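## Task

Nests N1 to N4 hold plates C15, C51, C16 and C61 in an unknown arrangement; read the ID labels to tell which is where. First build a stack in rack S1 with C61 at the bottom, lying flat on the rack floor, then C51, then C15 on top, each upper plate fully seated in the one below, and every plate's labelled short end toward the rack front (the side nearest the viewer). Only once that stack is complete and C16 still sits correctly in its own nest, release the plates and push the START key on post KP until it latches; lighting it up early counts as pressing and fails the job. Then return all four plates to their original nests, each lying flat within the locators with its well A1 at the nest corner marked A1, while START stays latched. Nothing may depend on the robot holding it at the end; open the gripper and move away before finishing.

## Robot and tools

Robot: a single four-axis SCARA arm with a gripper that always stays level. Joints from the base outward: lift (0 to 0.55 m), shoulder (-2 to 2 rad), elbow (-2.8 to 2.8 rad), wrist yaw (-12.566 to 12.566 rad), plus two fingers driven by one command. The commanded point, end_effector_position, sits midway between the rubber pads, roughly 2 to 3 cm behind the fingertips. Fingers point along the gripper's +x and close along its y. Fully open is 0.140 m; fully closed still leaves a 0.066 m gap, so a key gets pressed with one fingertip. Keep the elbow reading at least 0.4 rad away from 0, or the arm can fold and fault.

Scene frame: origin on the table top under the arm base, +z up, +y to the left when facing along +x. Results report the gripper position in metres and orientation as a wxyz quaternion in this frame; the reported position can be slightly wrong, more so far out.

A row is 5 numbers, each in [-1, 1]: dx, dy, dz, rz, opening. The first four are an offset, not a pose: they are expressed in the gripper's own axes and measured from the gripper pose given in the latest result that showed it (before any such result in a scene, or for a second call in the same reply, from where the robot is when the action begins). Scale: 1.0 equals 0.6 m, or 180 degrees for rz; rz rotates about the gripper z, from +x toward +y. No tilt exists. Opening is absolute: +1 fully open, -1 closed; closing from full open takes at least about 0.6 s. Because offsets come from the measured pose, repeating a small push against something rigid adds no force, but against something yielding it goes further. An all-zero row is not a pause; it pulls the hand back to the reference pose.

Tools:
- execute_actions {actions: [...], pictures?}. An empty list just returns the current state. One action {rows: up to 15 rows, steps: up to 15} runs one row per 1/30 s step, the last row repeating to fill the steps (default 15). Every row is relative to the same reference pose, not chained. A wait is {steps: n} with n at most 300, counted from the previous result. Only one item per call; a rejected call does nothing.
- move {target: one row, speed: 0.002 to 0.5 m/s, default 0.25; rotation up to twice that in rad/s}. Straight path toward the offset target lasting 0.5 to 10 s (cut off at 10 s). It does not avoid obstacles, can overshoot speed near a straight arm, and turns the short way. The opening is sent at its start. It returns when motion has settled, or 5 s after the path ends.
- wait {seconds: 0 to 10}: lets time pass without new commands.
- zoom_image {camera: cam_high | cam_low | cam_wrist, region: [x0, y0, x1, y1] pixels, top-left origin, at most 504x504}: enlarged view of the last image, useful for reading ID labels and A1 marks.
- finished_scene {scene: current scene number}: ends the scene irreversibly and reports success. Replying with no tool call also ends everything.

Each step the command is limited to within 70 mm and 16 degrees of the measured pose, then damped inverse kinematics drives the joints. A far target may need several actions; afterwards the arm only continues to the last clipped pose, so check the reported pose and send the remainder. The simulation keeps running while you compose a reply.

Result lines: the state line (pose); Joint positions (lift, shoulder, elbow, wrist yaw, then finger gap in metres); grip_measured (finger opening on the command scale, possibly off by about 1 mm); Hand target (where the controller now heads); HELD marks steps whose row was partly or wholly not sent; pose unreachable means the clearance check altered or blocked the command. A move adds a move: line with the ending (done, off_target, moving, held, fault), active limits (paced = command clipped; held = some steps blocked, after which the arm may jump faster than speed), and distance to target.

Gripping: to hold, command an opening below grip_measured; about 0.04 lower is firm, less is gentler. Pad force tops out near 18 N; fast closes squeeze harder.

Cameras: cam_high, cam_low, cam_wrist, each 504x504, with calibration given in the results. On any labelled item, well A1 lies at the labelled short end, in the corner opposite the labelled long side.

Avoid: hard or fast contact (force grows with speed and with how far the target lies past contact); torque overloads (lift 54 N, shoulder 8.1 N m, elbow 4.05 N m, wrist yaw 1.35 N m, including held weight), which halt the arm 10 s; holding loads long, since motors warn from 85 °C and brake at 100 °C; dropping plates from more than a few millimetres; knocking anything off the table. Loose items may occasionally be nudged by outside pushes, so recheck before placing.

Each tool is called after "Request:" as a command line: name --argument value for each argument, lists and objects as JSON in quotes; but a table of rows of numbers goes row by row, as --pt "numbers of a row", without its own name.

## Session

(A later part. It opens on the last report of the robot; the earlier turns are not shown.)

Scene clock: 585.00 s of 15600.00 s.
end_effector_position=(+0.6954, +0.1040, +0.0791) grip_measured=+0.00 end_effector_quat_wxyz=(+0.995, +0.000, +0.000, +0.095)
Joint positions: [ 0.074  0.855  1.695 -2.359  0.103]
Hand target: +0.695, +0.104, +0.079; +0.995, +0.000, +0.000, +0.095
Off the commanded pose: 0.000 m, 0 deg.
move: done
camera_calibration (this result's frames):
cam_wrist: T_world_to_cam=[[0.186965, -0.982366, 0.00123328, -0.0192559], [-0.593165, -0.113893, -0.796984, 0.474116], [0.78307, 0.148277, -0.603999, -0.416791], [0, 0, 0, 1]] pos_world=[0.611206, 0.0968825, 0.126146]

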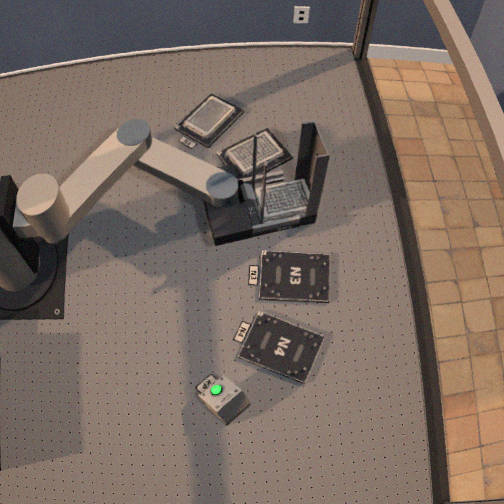

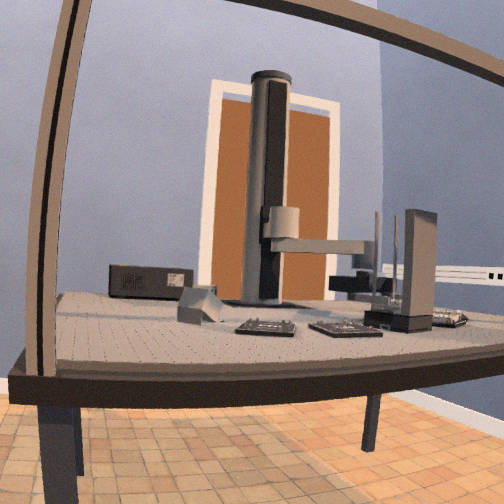

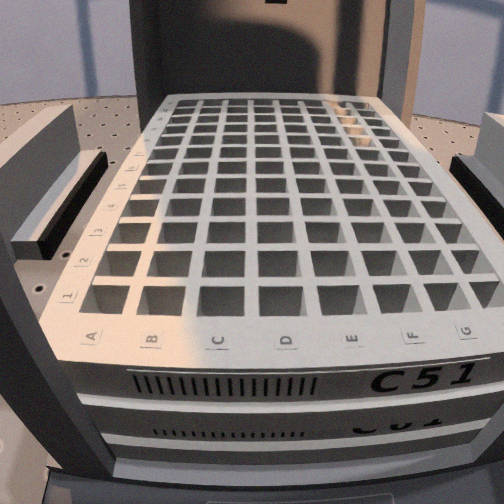

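Request:
execute_actions --actions '[{"rows": [[0,0.0002,0,0.0001,-0.3],[0,0.0002,0,0.0001,-0.42],[0,0.0002,0,0.0001,-0.42],[0,0.0002,0,0.0001,-0.45],[0,0.0002,0,0.0001,-0.47],[0,0.0002,0,0.0001,-0.49],[0,0.0002,0,0.0001,-0.51],[0,0.0002,0,0.0001,-0.53],[0,0.0002,0,0.0001,-0.55],[0,0.0002,0,0.0001,-0.57],[0,0.0002,0,0.0001,-0.585],[0,0.0002,0,0.0001,-0.6]], "steps": 15}]' --pictures false

Request:
move --target '[0,0,0.4048,0,-0.6]' --speed 0.38

Request:
move --target '[-0.0349,-0.28561,0,-0.10194,-0.6]' --speed 0.4

Request:
move --target '[0,0,-0.4601,0,-0.6]' --speed 0.38

Request:
zoom_image --camera "cam_wrist" --region '[210,270,294,330]'

Request:
zoom_image --camera "cam_wrist" --region '[0,300,200,500]'

Scene clock: 601.87 s of 15600.00 s.
end_effector_position=(+0.6954, +0.1040, +0.0791) grip_measured=-0.55 end_effector_quat_wxyz=(+0.995, +0.000, +0.000, +0.095)
Joint positions: [ 0.074  0.855  1.695 -2.359  0.082]
Hand target: +0.695, +0.104, +0.079; +0.995, +0.000, +0.000, +0.096
Off the commanded pose: 0.000 m, 0 deg.
Steps of this call (steps 1 to 90: nothing new was sent; then 13.37 s passed at rest; steps 91 to 105: all 15 steps of this action). Readings (end_effector_position):
91: (+0.6954, +0.1040, +0.0791)
92: (+0.6954, +0.1040, +0.0791)
94: (+0.6954, +0.1040, +0.0791)
98: (+0.6954, +0.1040, +0.0791)
105: the state above

Scene clock: 603.27 s of 15600.00 s.
end_effector_position=(+0.6954, +0.1040, +0.3221) grip_measured=-0.55 end_effector_quat_wxyz=(+0.995, +0.000, +0.000, +0.095)
Joint positions: [ 0.317  0.855  1.695 -2.359  0.082]
Hand target: +0.695, +0.104, +0.322; +0.995, +0.000, +0.000, +0.095
Off the commanded pose: 0.000 m, 0 deg.
move: done
camera_calibration (this result's frames):
cam_wrist: T_world_to_cam=[[0.187003, -0.982359, 0.00123328, -0.0195713], [-0.593161, -0.113915, -0.796984, 0.667716], [0.783065, 0.148307, -0.603999, -0.270072], [0, 0, 0, 1]] pos_world=[0.611207, 0.0968905, 0.36906]

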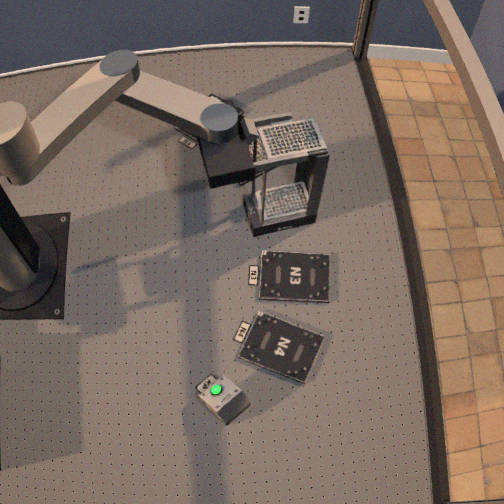

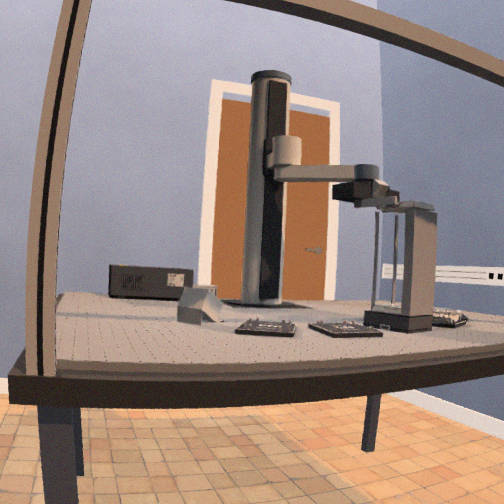

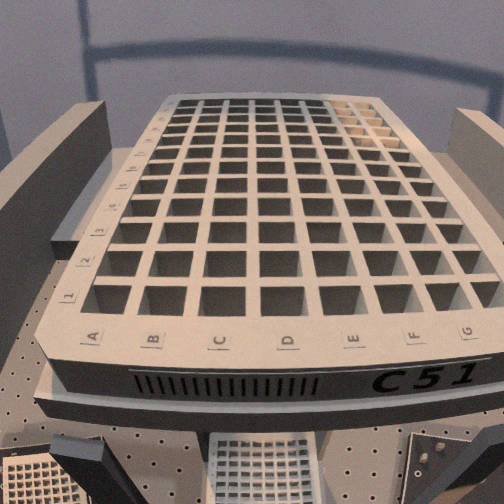

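Scene clock: 604.17 s of 15600.00 s.
end_effector_position=(+0.7073, -0.0684, +0.3221) grip_measured=-0.55 end_effector_quat_wxyz=(+0.998, +0.000, +0.000, -0.065)
Joint positions: [ 0.317  0.513  1.73  -2.373  0.082]
Hand target: +0.707, -0.068, +0.322; +0.998, +0.000, +0.000, -0.064
Off the commanded pose: 0.000 m, 0 deg.
move: done
camera_calibration (this result's frames):
cam_wrist: T_world_to_cam=[[-0.131944, -0.991256, 0.00123328, 0.0338274], [-0.598849, 0.0787199, -0.796984, 0.672328], [0.789919, -0.105896, -0.603999, -0.27605], [0, 0, 0, 1]] pos_world=[0.625143, -0.0486265, 0.369059]

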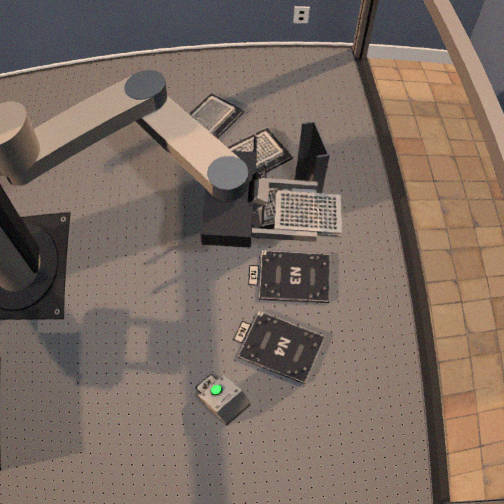

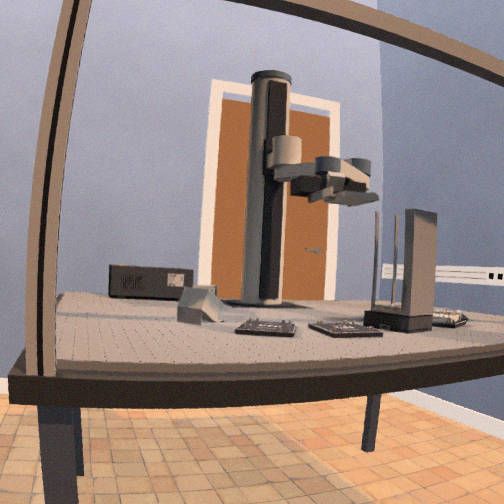

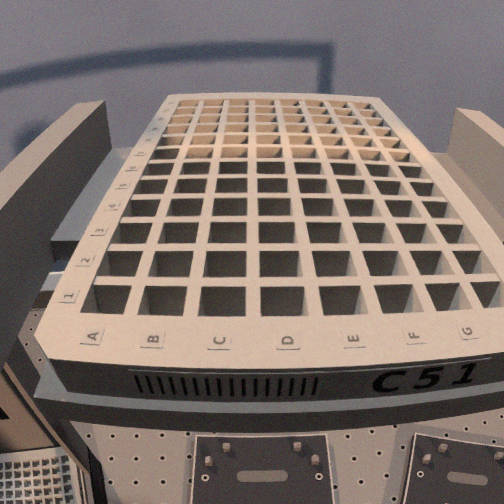

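Scene clock: 605.43 s of 15600.00 s.
end_effector_position=(+0.7073, -0.0684, +0.0459) grip_measured=-0.55 end_effector_quat_wxyz=(+0.998, +0.000, +0.000, -0.065)
Joint positions: [ 0.041  0.513  1.73  -2.373  0.082]
Hand target: +0.707, -0.068, +0.046; +0.998, +0.000, +0.000, -0.065
Off the commanded pose: 0.000 m, 0 deg.
move: done
camera_calibration (this result's frames):
cam_wrist: T_world_to_cam=[[-0.131972, -0.991253, 0.00123328, 0.0341817], [-0.598846, 0.0787367, -0.796984, 0.452262], [0.789916, -0.105918, -0.603999, -0.442819], [0, 0, 0, 1]] pos_world=[0.625136, -0.0486295, 0.0929414]

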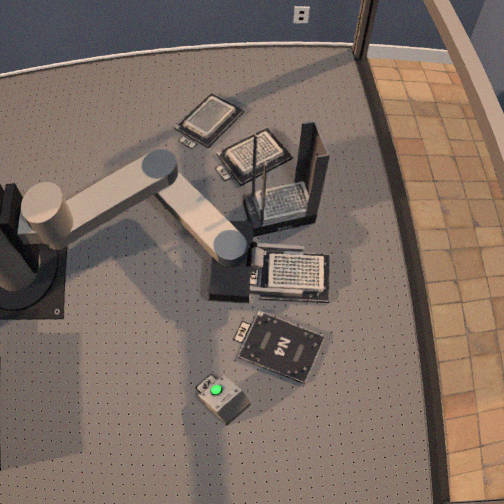

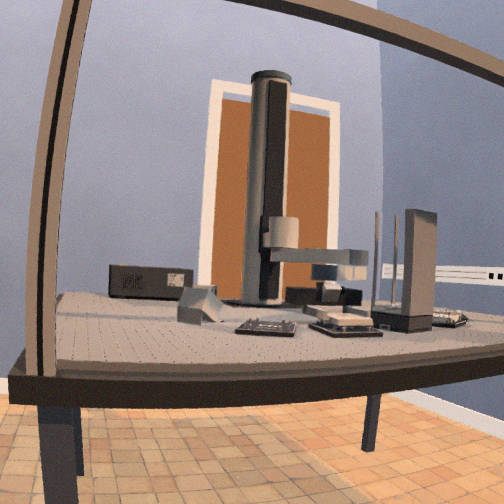

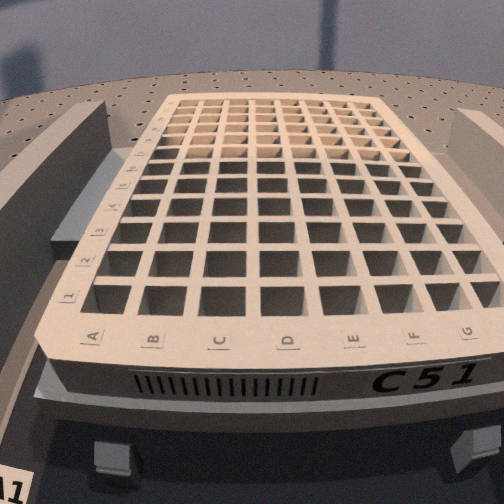

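Region (210, 270, 294, 330) of cam_wrist's 504x504 image, scaled by 6.000, with more detail than that image has; it fills the top 360 rows of this view, and the rest is white.

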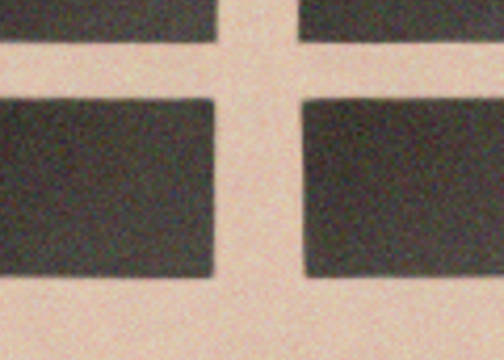

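Region (0, 300, 200, 500) of cam_wrist's 504x504 image, scaled by 2.520, with more detail than that image has.

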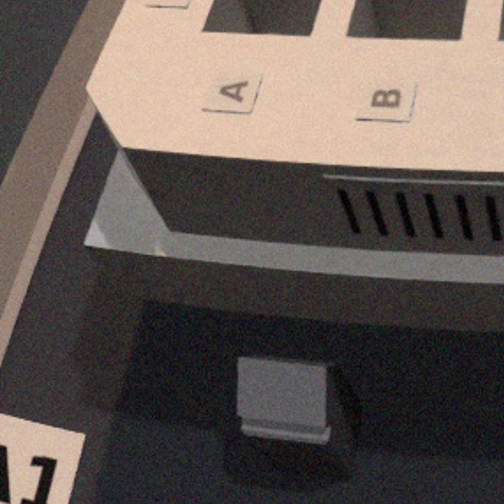

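Request:
execute_actions --actions '[{"rows": [[0.00015,0.0003,-0.001,0.0001,-0.6]], "steps": 8}]'

Request:
move --target '[0,0,-0.0191,0,-0.6]' --speed 0.025

Request:
zoom_image --camera "cam_wrist" --region '[210,270,294,330]'

Scene clock: 614.03 s of 15600.00 s.
end_effector_position=(+0.7074, -0.0682, +0.0453) grip_measured=-0.55 end_effector_quat_wxyz=(+0.998, +0.000, +0.000, -0.064)
Joint positions: [ 0.04   0.513  1.731 -2.373  0.082]
Hand target: +0.707, -0.068, +0.045; +0.998, +0.000, +0.000, -0.064
Off the commanded pose: 0.000 m, 0 deg.
Steps of this call (steps 1 to 90: nothing new was sent; then 5.33 s passed at rest; steps 91 to 98: all 8 steps of this action). Readings (end_effector_position):
91: (+0.7073, -0.0684, +0.0459)
92: (+0.7074, -0.0682, +0.0453)
94: (+0.7074, -0.0682, +0.0453)
98: the state above
camera_calibration (this result's frames):
cam_wrist: T_world_to_cam=[[-0.131534, -0.991311, 0.00123328, 0.0340099], [-0.598881, 0.0784721, -0.796984, 0.451801], [0.789962, -0.105569, -0.603999, -0.443277], [0, 0, 0, 1]] pos_world=[0.62522, -0.0485357, 0.0922977]

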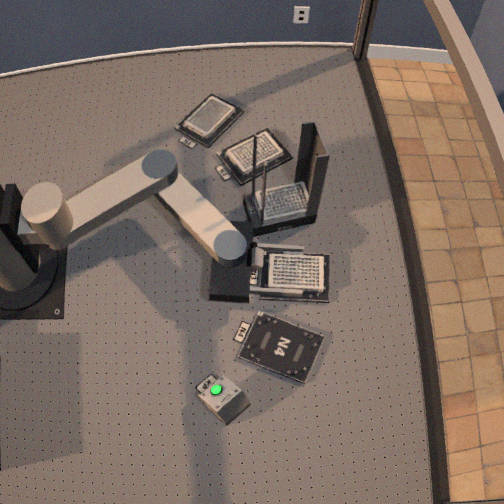

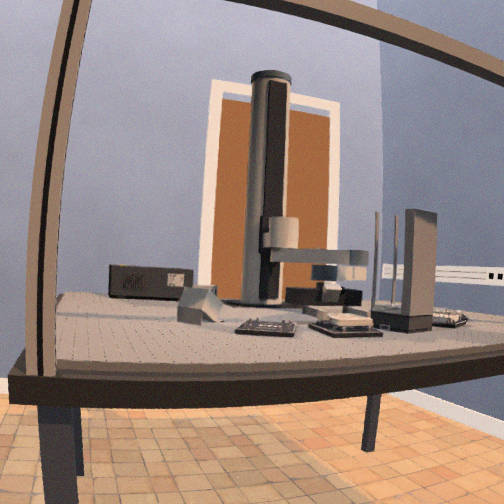

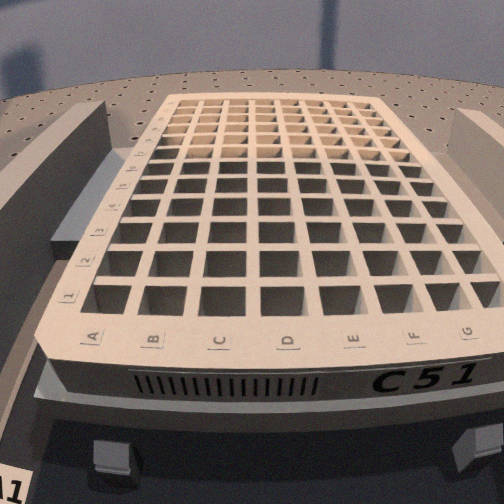

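Scene clock: 614.97 s of 15600.00 s.
end_effector_position=(+0.7074, -0.0682, +0.0338) grip_measured=-0.55 end_effector_quat_wxyz=(+0.998, +0.000, +0.000, -0.064)
Joint positions: [ 0.029  0.513  1.731 -2.373  0.082]
Hand target: +0.707, -0.068, +0.034; +0.998, +0.000, +0.000, -0.064
Off the commanded pose: 0.000 m, 0 deg.
move: done
camera_calibration (this result's frames):
cam_wrist: T_world_to_cam=[[-0.131536, -0.991311, 0.00123328, 0.0340247], [-0.598881, 0.0784731, -0.796984, 0.442621], [0.789962, -0.10557, -0.603999, -0.450233], [0, 0, 0, 1]] pos_world=[0.62522, -0.048536, 0.0807799]

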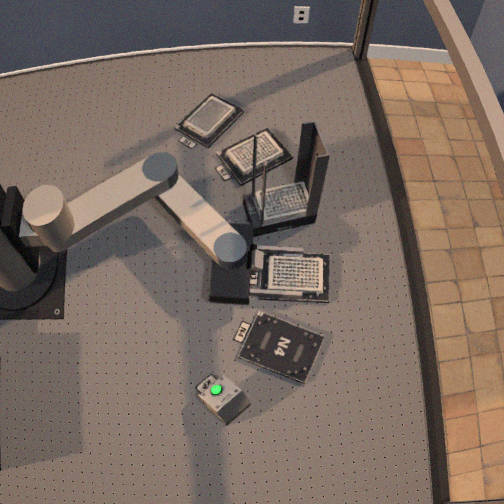

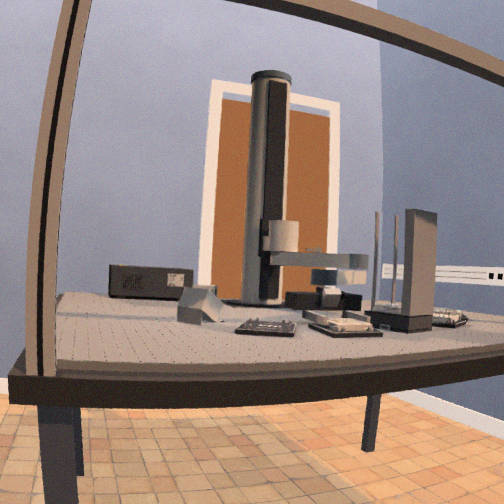

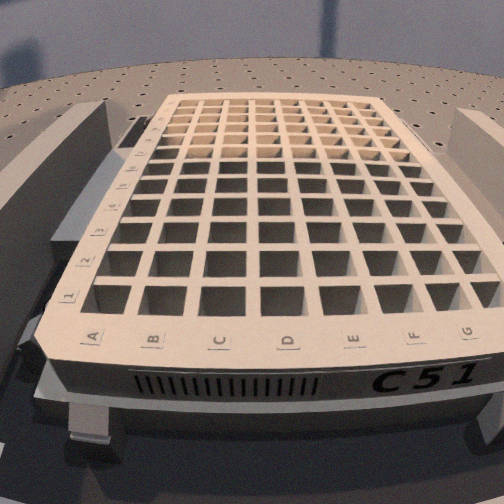

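Region (210, 270, 294, 330) of cam_wrist's 504x504 image, scaled by 6.000, with more detail than that image has; it fills the top 360 rows of this view, and the rest is white.

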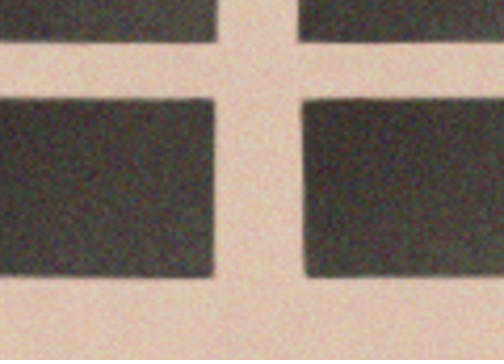

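Request:
execute_actions --actions '[{"rows": [[0,0,0,0,-0.55],[0,0,0,0,-0.52],[0,0,0,0,-0.48],[0,0,0,0,-0.3],[0,0,0,0,0]], "steps": 12}]'

Request:
zoom_image --camera "cam_wrist" --region '[210,270,294,330]'

Request:
move --target '[-0.16667,0,0.05405,0,0]' --speed 0.4

Request:
move --target '[-0.07298,0.22153,0,0.1017,0]' --speed 0.42

Request:
move --target '[0.19167,0.0001,0,0,0]' --speed 0.32

Request:
zoom_image --camera "cam_wrist" --region '[210,270,294,330]'

Request:
execute_actions --actions '[{"rows": [[0,0,0,0,-0.3],[0,0,0,0,-0.42],[0,0,0,0,-0.42],[0,0,0,0,-0.45],[0,0,0,0,-0.47],[0,0,0,0,-0.49],[0,0,0,0,-0.51],[0,0,0,0,-0.53],[0,0,0,0,-0.55],[0,0,0,0,-0.57],[0,0,0,0,-0.585],[0,0,0,0,-0.6]], "steps": 15}]' --pictures false

Request:
move --target '[0,0,0.4263,0,-0.6]' --speed 0.38

Request:
move --target '[-0.16097,-0.54578,0,-0.21288,-0.6]' --speed 0.45

Request:
move --target '[0,0,-0.4601,0,-0.6]' --speed 0.38

Request:
zoom_image --camera "cam_wrist" --region '[210,270,294,330]'

Request:
zoom_image --camera "cam_wrist" --region '[0,300,200,500]'

Scene clock: 636.33 s of 15600.00 s.
end_effector_position=(+0.7074, -0.0682, +0.0338) grip_measured=+0.00 end_effector_quat_wxyz=(+0.998, +0.000, +0.000, -0.064)
Joint positions: [ 0.029  0.513  1.731 -2.373  0.103]
Hand target: +0.707, -0.068, +0.034; +0.998, +0.000, +0.000, -0.064
Off the commanded pose: 0.000 m, 0 deg.
Steps of this call (steps 1 to 90: nothing new was sent; then 17.97 s passed at rest; steps 91 to 102: all 12 steps of this action). Readings (end_effector_position):
91: (+0.7074, -0.0682, +0.0338)
92: (+0.7074, -0.0682, +0.0338)
94: (+0.7074, -0.0682, +0.0338)
98: (+0.7074, -0.0682, +0.0338)
102: the state above
camera_calibration (this result's frames):
cam_wrist: T_world_to_cam=[[-0.131534, -0.991311, 0.00123328, 0.0340237], [-0.598881, 0.078472, -0.796984, 0.442621], [0.789962, -0.105569, -0.603999, -0.450233], [0, 0, 0, 1]] pos_world=[0.62522, -0.0485359, 0.0807794]

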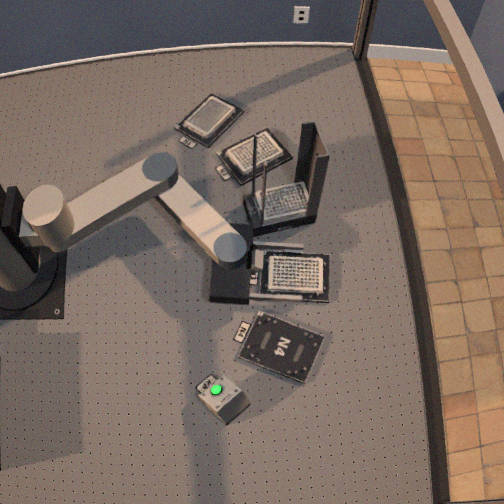

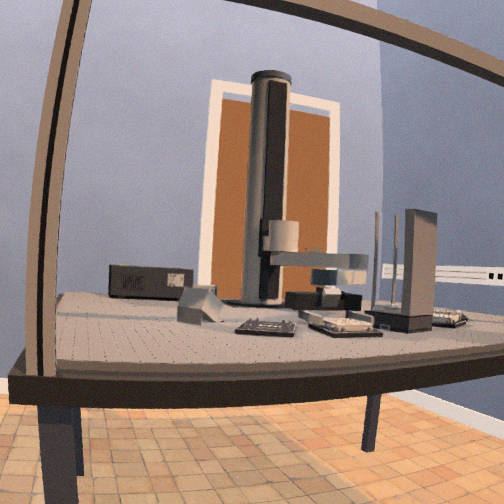

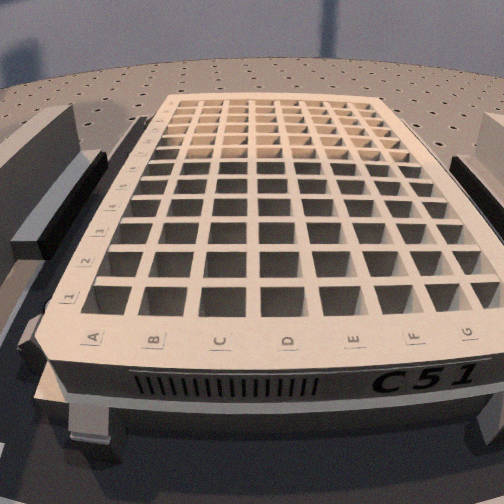

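Region (210, 270, 294, 330) of cam_wrist's 504x504 image, scaled by 6.000, with more detail than that image has; it fills the top 360 rows of this view, and the rest is white.

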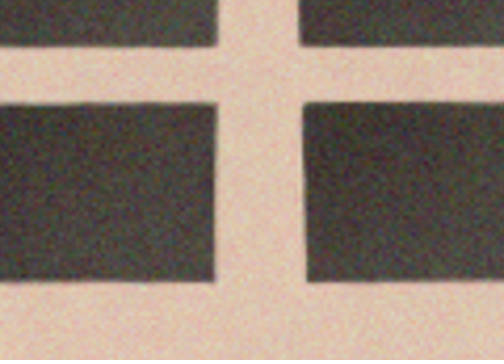

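Scene clock: 637.33 s of 15600.00 s.
end_effector_position=(+0.6082, -0.0554, +0.0663) grip_measured=+0.00 end_effector_quat_wxyz=(+0.998, +0.000, +0.000, -0.065)
Joint positions: [ 0.061  0.73   1.206 -2.066  0.103]
Hand target: +0.608, -0.055, +0.066; +0.998, +0.000, +0.000, -0.064
Off the commanded pose: 0.000 m, 0 deg.
move: done
camera_calibration (this result's frames):
cam_wrist: T_world_to_cam=[[-0.131986, -0.991251, 0.00123328, 0.0339605], [-0.598845, 0.0787455, -0.796984, 0.408081], [0.789914, -0.10593, -0.603999, -0.35089], [0, 0, 0, 1]] pos_world=[0.526032, -0.0356408, 0.113255]

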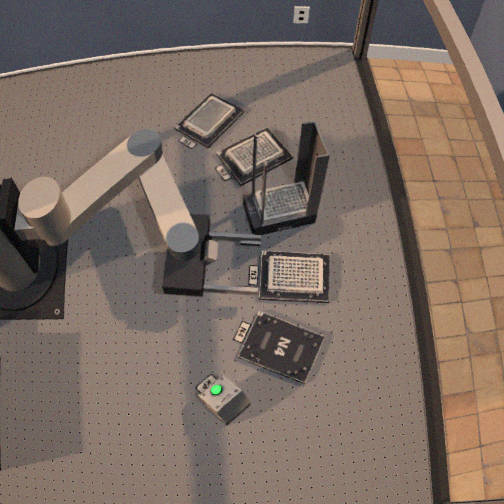

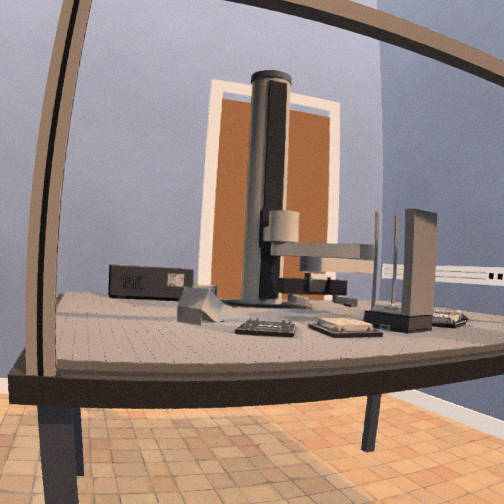

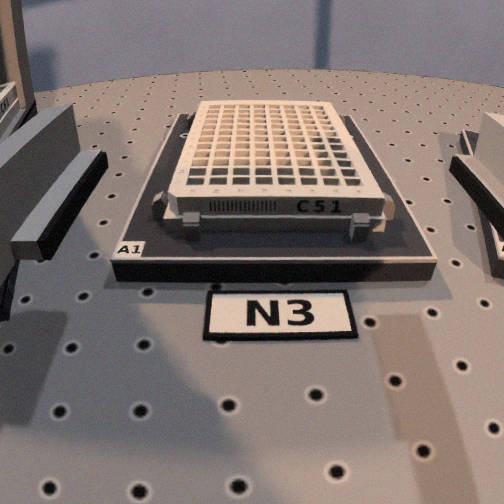

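Scene clock: 638.17 s of 15600.00 s.
end_effector_position=(+0.5819, +0.0823, +0.0663) grip_measured=+0.00 end_effector_quat_wxyz=(+0.995, +0.000, +0.000, +0.095)
Joint positions: [ 0.061  1.098  1.106 -2.013  0.103]
Hand target: +0.582, +0.082, +0.066; +0.995, +0.000, +0.000, +0.095
Off the commanded pose: 0.000 m, 0 deg.
move: done
camera_calibration (this result's frames):
cam_wrist: T_world_to_cam=[[0.186938, -0.982371, 0.00123328, -0.0193236], [-0.593168, -0.113876, -0.796984, 0.394071], [0.783075, 0.148255, -0.603999, -0.332512], [0, 0, 0, 1]] pos_world=[0.497744, 0.0751888, 0.113255]

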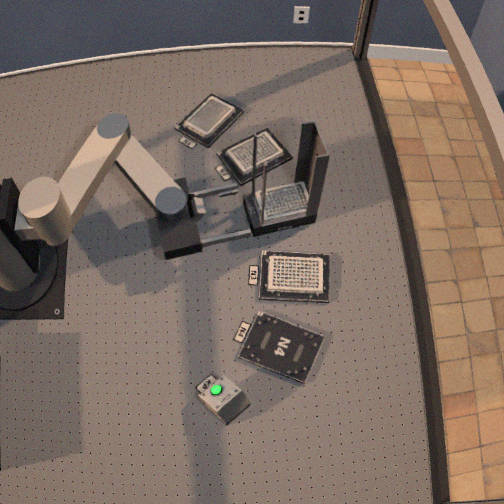

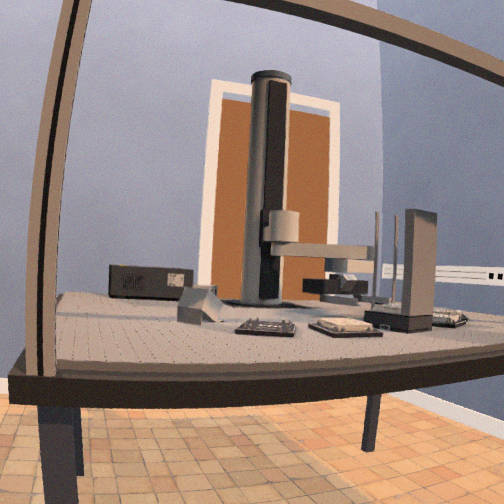

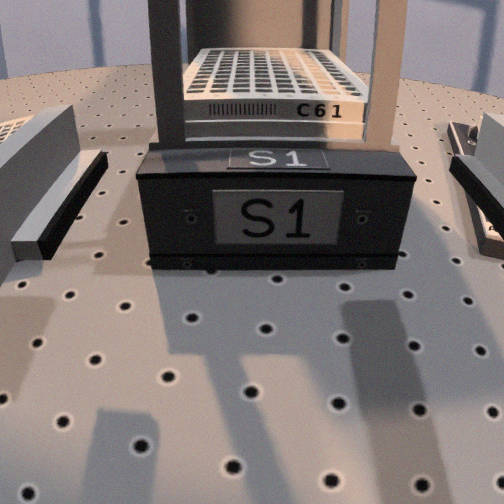

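Scene clock: 639.00 s of 15600.00 s.
end_effector_position=(+0.6949, +0.1042, +0.0663) grip_measured=+0.00 end_effector_quat_wxyz=(+0.995, +0.000, +0.000, +0.096)
Joint positions: [ 0.061  0.857  1.692 -2.357  0.103]
Hand target: +0.695, +0.104, +0.066; +0.995, +0.000, +0.000, +0.095
Off the commanded pose: 0.000 m, 0 deg.
move: done
camera_calibration (this result's frames):
cam_wrist: T_world_to_cam=[[0.18736, -0.98229, 0.00123328, -0.0192422], [-0.593119, -0.114131, -0.796984, 0.463544], [0.783011, 0.148592, -0.603999, -0.424162], [0, 0, 0, 1]] pos_world=[0.610665, 0.0970304, 0.113268]

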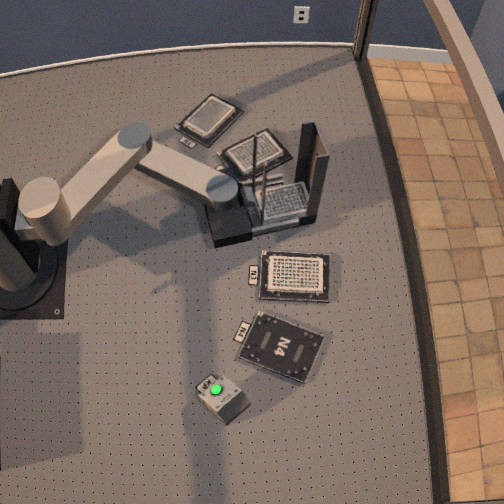

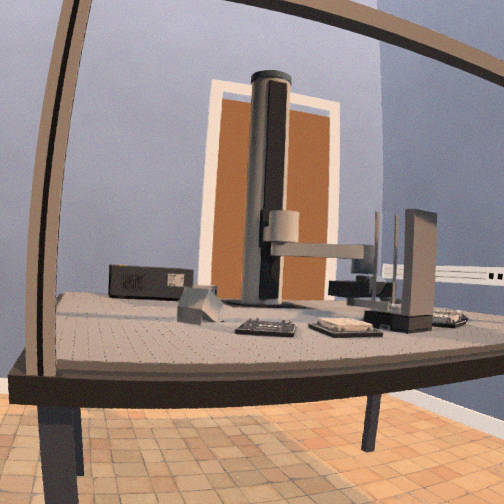

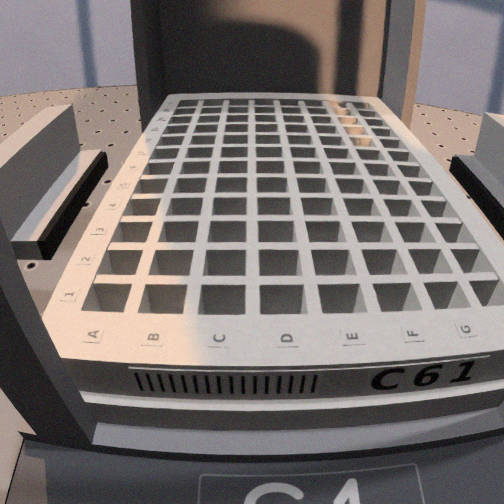

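Region (210, 270, 294, 330) of cam_wrist's 504x504 image, scaled by 6.000, with more detail than that image has; it fills the top 360 rows of this view, and the rest is white.

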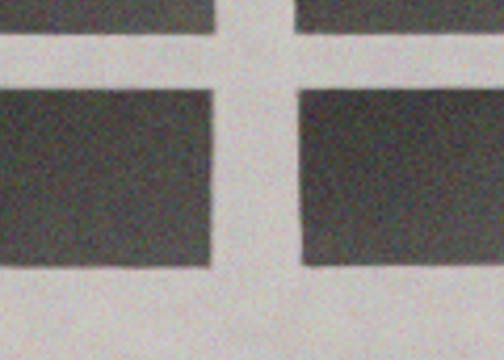

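Scene clock: 639.50 s of 15600.00 s.
end_effector_position=(+0.6949, +0.1042, +0.0663) grip_measured=-0.55 end_effector_quat_wxyz=(+0.995, +0.000, +0.000, +0.096)
Joint positions: [ 0.061  0.857  1.692 -2.357  0.082]
Hand target: +0.695, +0.104, +0.066; +0.995, +0.000, +0.000, +0.096
Off the commanded pose: 0.000 m, 0 deg.
Steps of this call (steps 1 to 15: all 15 steps of this action). Readings (end_effector_position):
1: (+0.6949, +0.1042, +0.0663)
2: (+0.6949, +0.1042, +0.0663)
4: (+0.6949, +0.1042, +0.0663)
8: (+0.6949, +0.1042, +0.0663)
15: the state above

Scene clock: 640.93 s of 15600.00 s.
end_effector_position=(+0.6949, +0.1042, +0.3221) grip_measured=-0.55 end_effector_quat_wxyz=(+0.995, +0.000, +0.000, +0.096)
Joint positions: [ 0.317  0.857  1.692 -2.357  0.082]
Hand target: +0.695, +0.104, +0.322; +0.995, +0.000, +0.000, +0.096
Off the commanded pose: 0.000 m, 0 deg.
move: done
camera_calibration (this result's frames):
cam_wrist: T_world_to_cam=[[0.187388, -0.982285, 0.00123328, -0.0195674], [-0.593116, -0.114148, -0.796984, 0.667427], [0.783007, 0.148614, -0.603999, -0.269654], [0, 0, 0, 1]] pos_world=[0.610669, 0.0970387, 0.369082]

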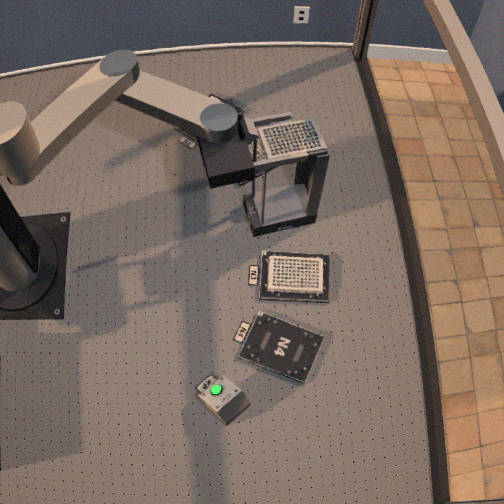

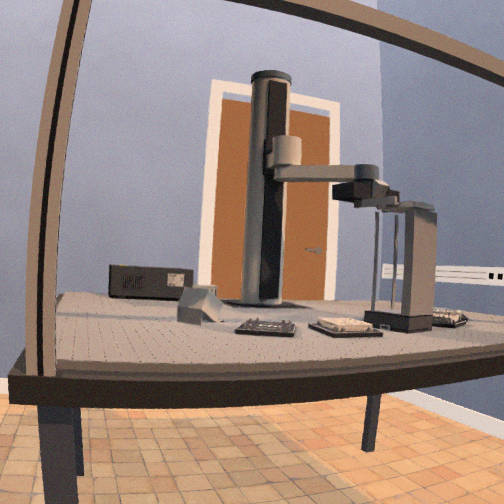

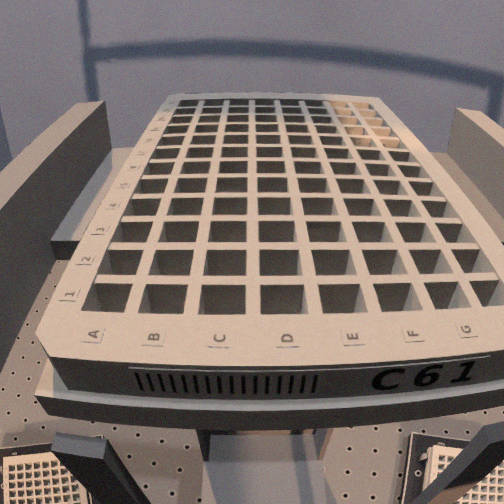

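Scene clock: 642.23 s of 15600.00 s.
end_effector_position=(+0.6622, -0.2358, +0.3221) grip_measured=-0.55 end_effector_quat_wxyz=(+0.972, +0.000, +0.000, -0.236)
Joint positions: [ 0.317  0.187  1.758 -2.422  0.082]
Hand target: +0.662, -0.236, +0.322; +0.972, +0.000, +0.000, -0.236
Off the commanded pose: 0.000 m, 0 deg.
move: done
camera_calibration (this result's frames):
cam_wrist: T_world_to_cam=[[-0.461987, -0.886886, 0.00123328, 0.105102], [-0.536133, 0.278169, -0.796984, 0.664011], [0.706491, -0.368858, -0.603999, -0.264896], [0, 0, 0, 1]] pos_world=[0.5917, -0.189202, 0.36908]

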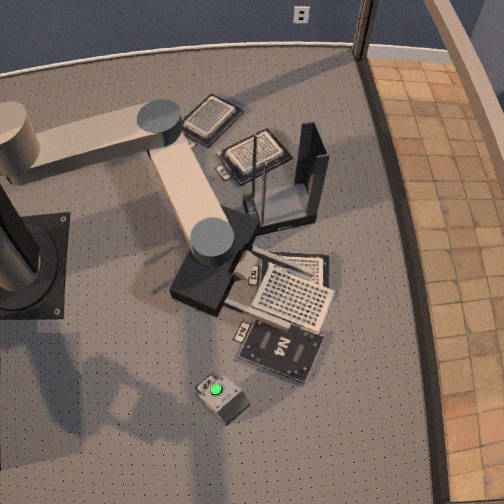

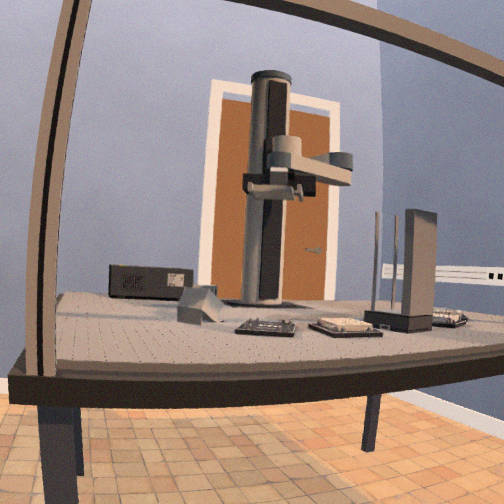

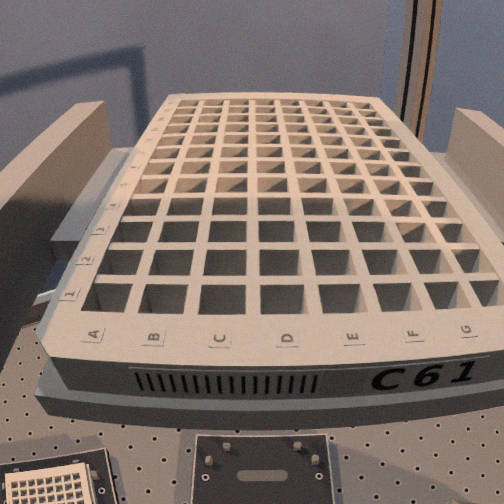

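Scene clock: 643.50 s of 15600.00 s.
end_effector_position=(+0.6622, -0.2358, +0.0460) grip_measured=-0.55 end_effector_quat_wxyz=(+0.972, +0.000, +0.000, -0.236)
Joint positions: [ 0.041  0.187  1.758 -2.422  0.082]
Hand target: +0.662, -0.236, +0.046; +0.972, +0.000, +0.000, -0.236
Off the commanded pose: 0.000 m, 0 deg.
move: done
camera_calibration (this result's frames):
cam_wrist: T_world_to_cam=[[-0.46201, -0.886874, 0.00123328, 0.105456], [-0.536126, 0.278182, -0.796984, 0.443944], [0.706481, -0.368876, -0.603999, -0.431663], [0, 0, 0, 1]] pos_world=[0.591693, -0.189201, 0.0929618]

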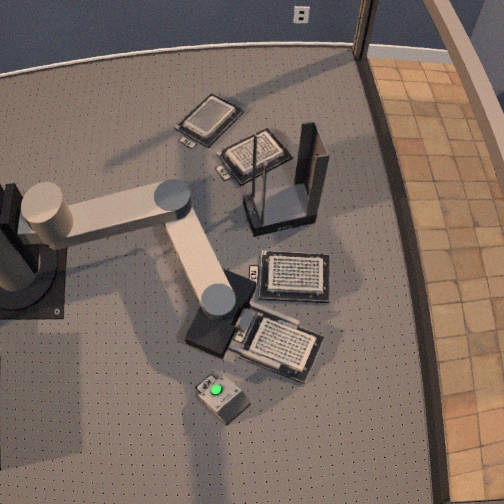

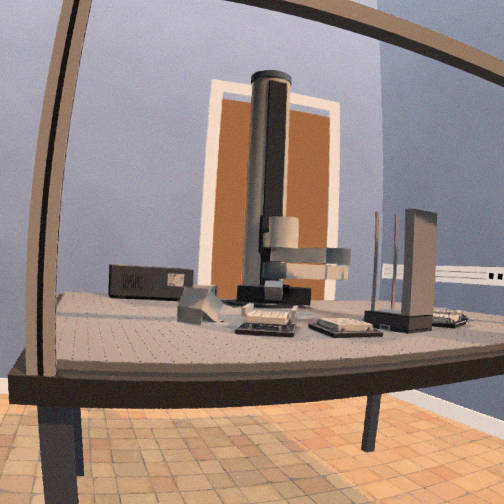

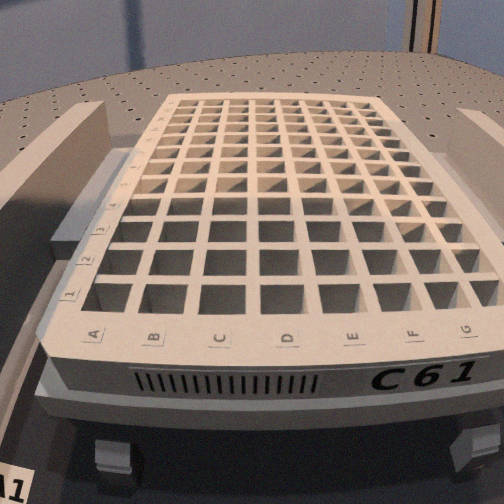

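Region (210, 270, 294, 330) of cam_wrist's 504x504 image, scaled by 6.000, with more detail than that image has; it fills the top 360 rows of this view, and the rest is white.

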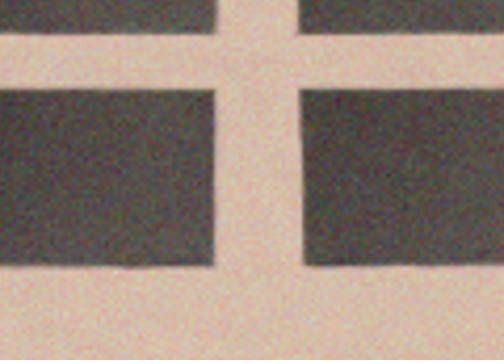

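Region (0, 300, 200, 500) of cam_wrist's 504x504 image, scaled by 2.520, with more detail than that image has.

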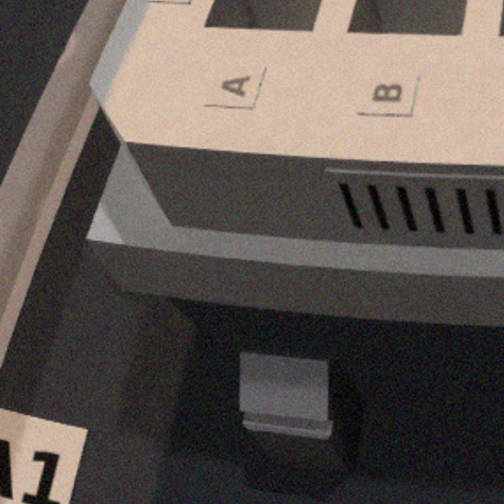

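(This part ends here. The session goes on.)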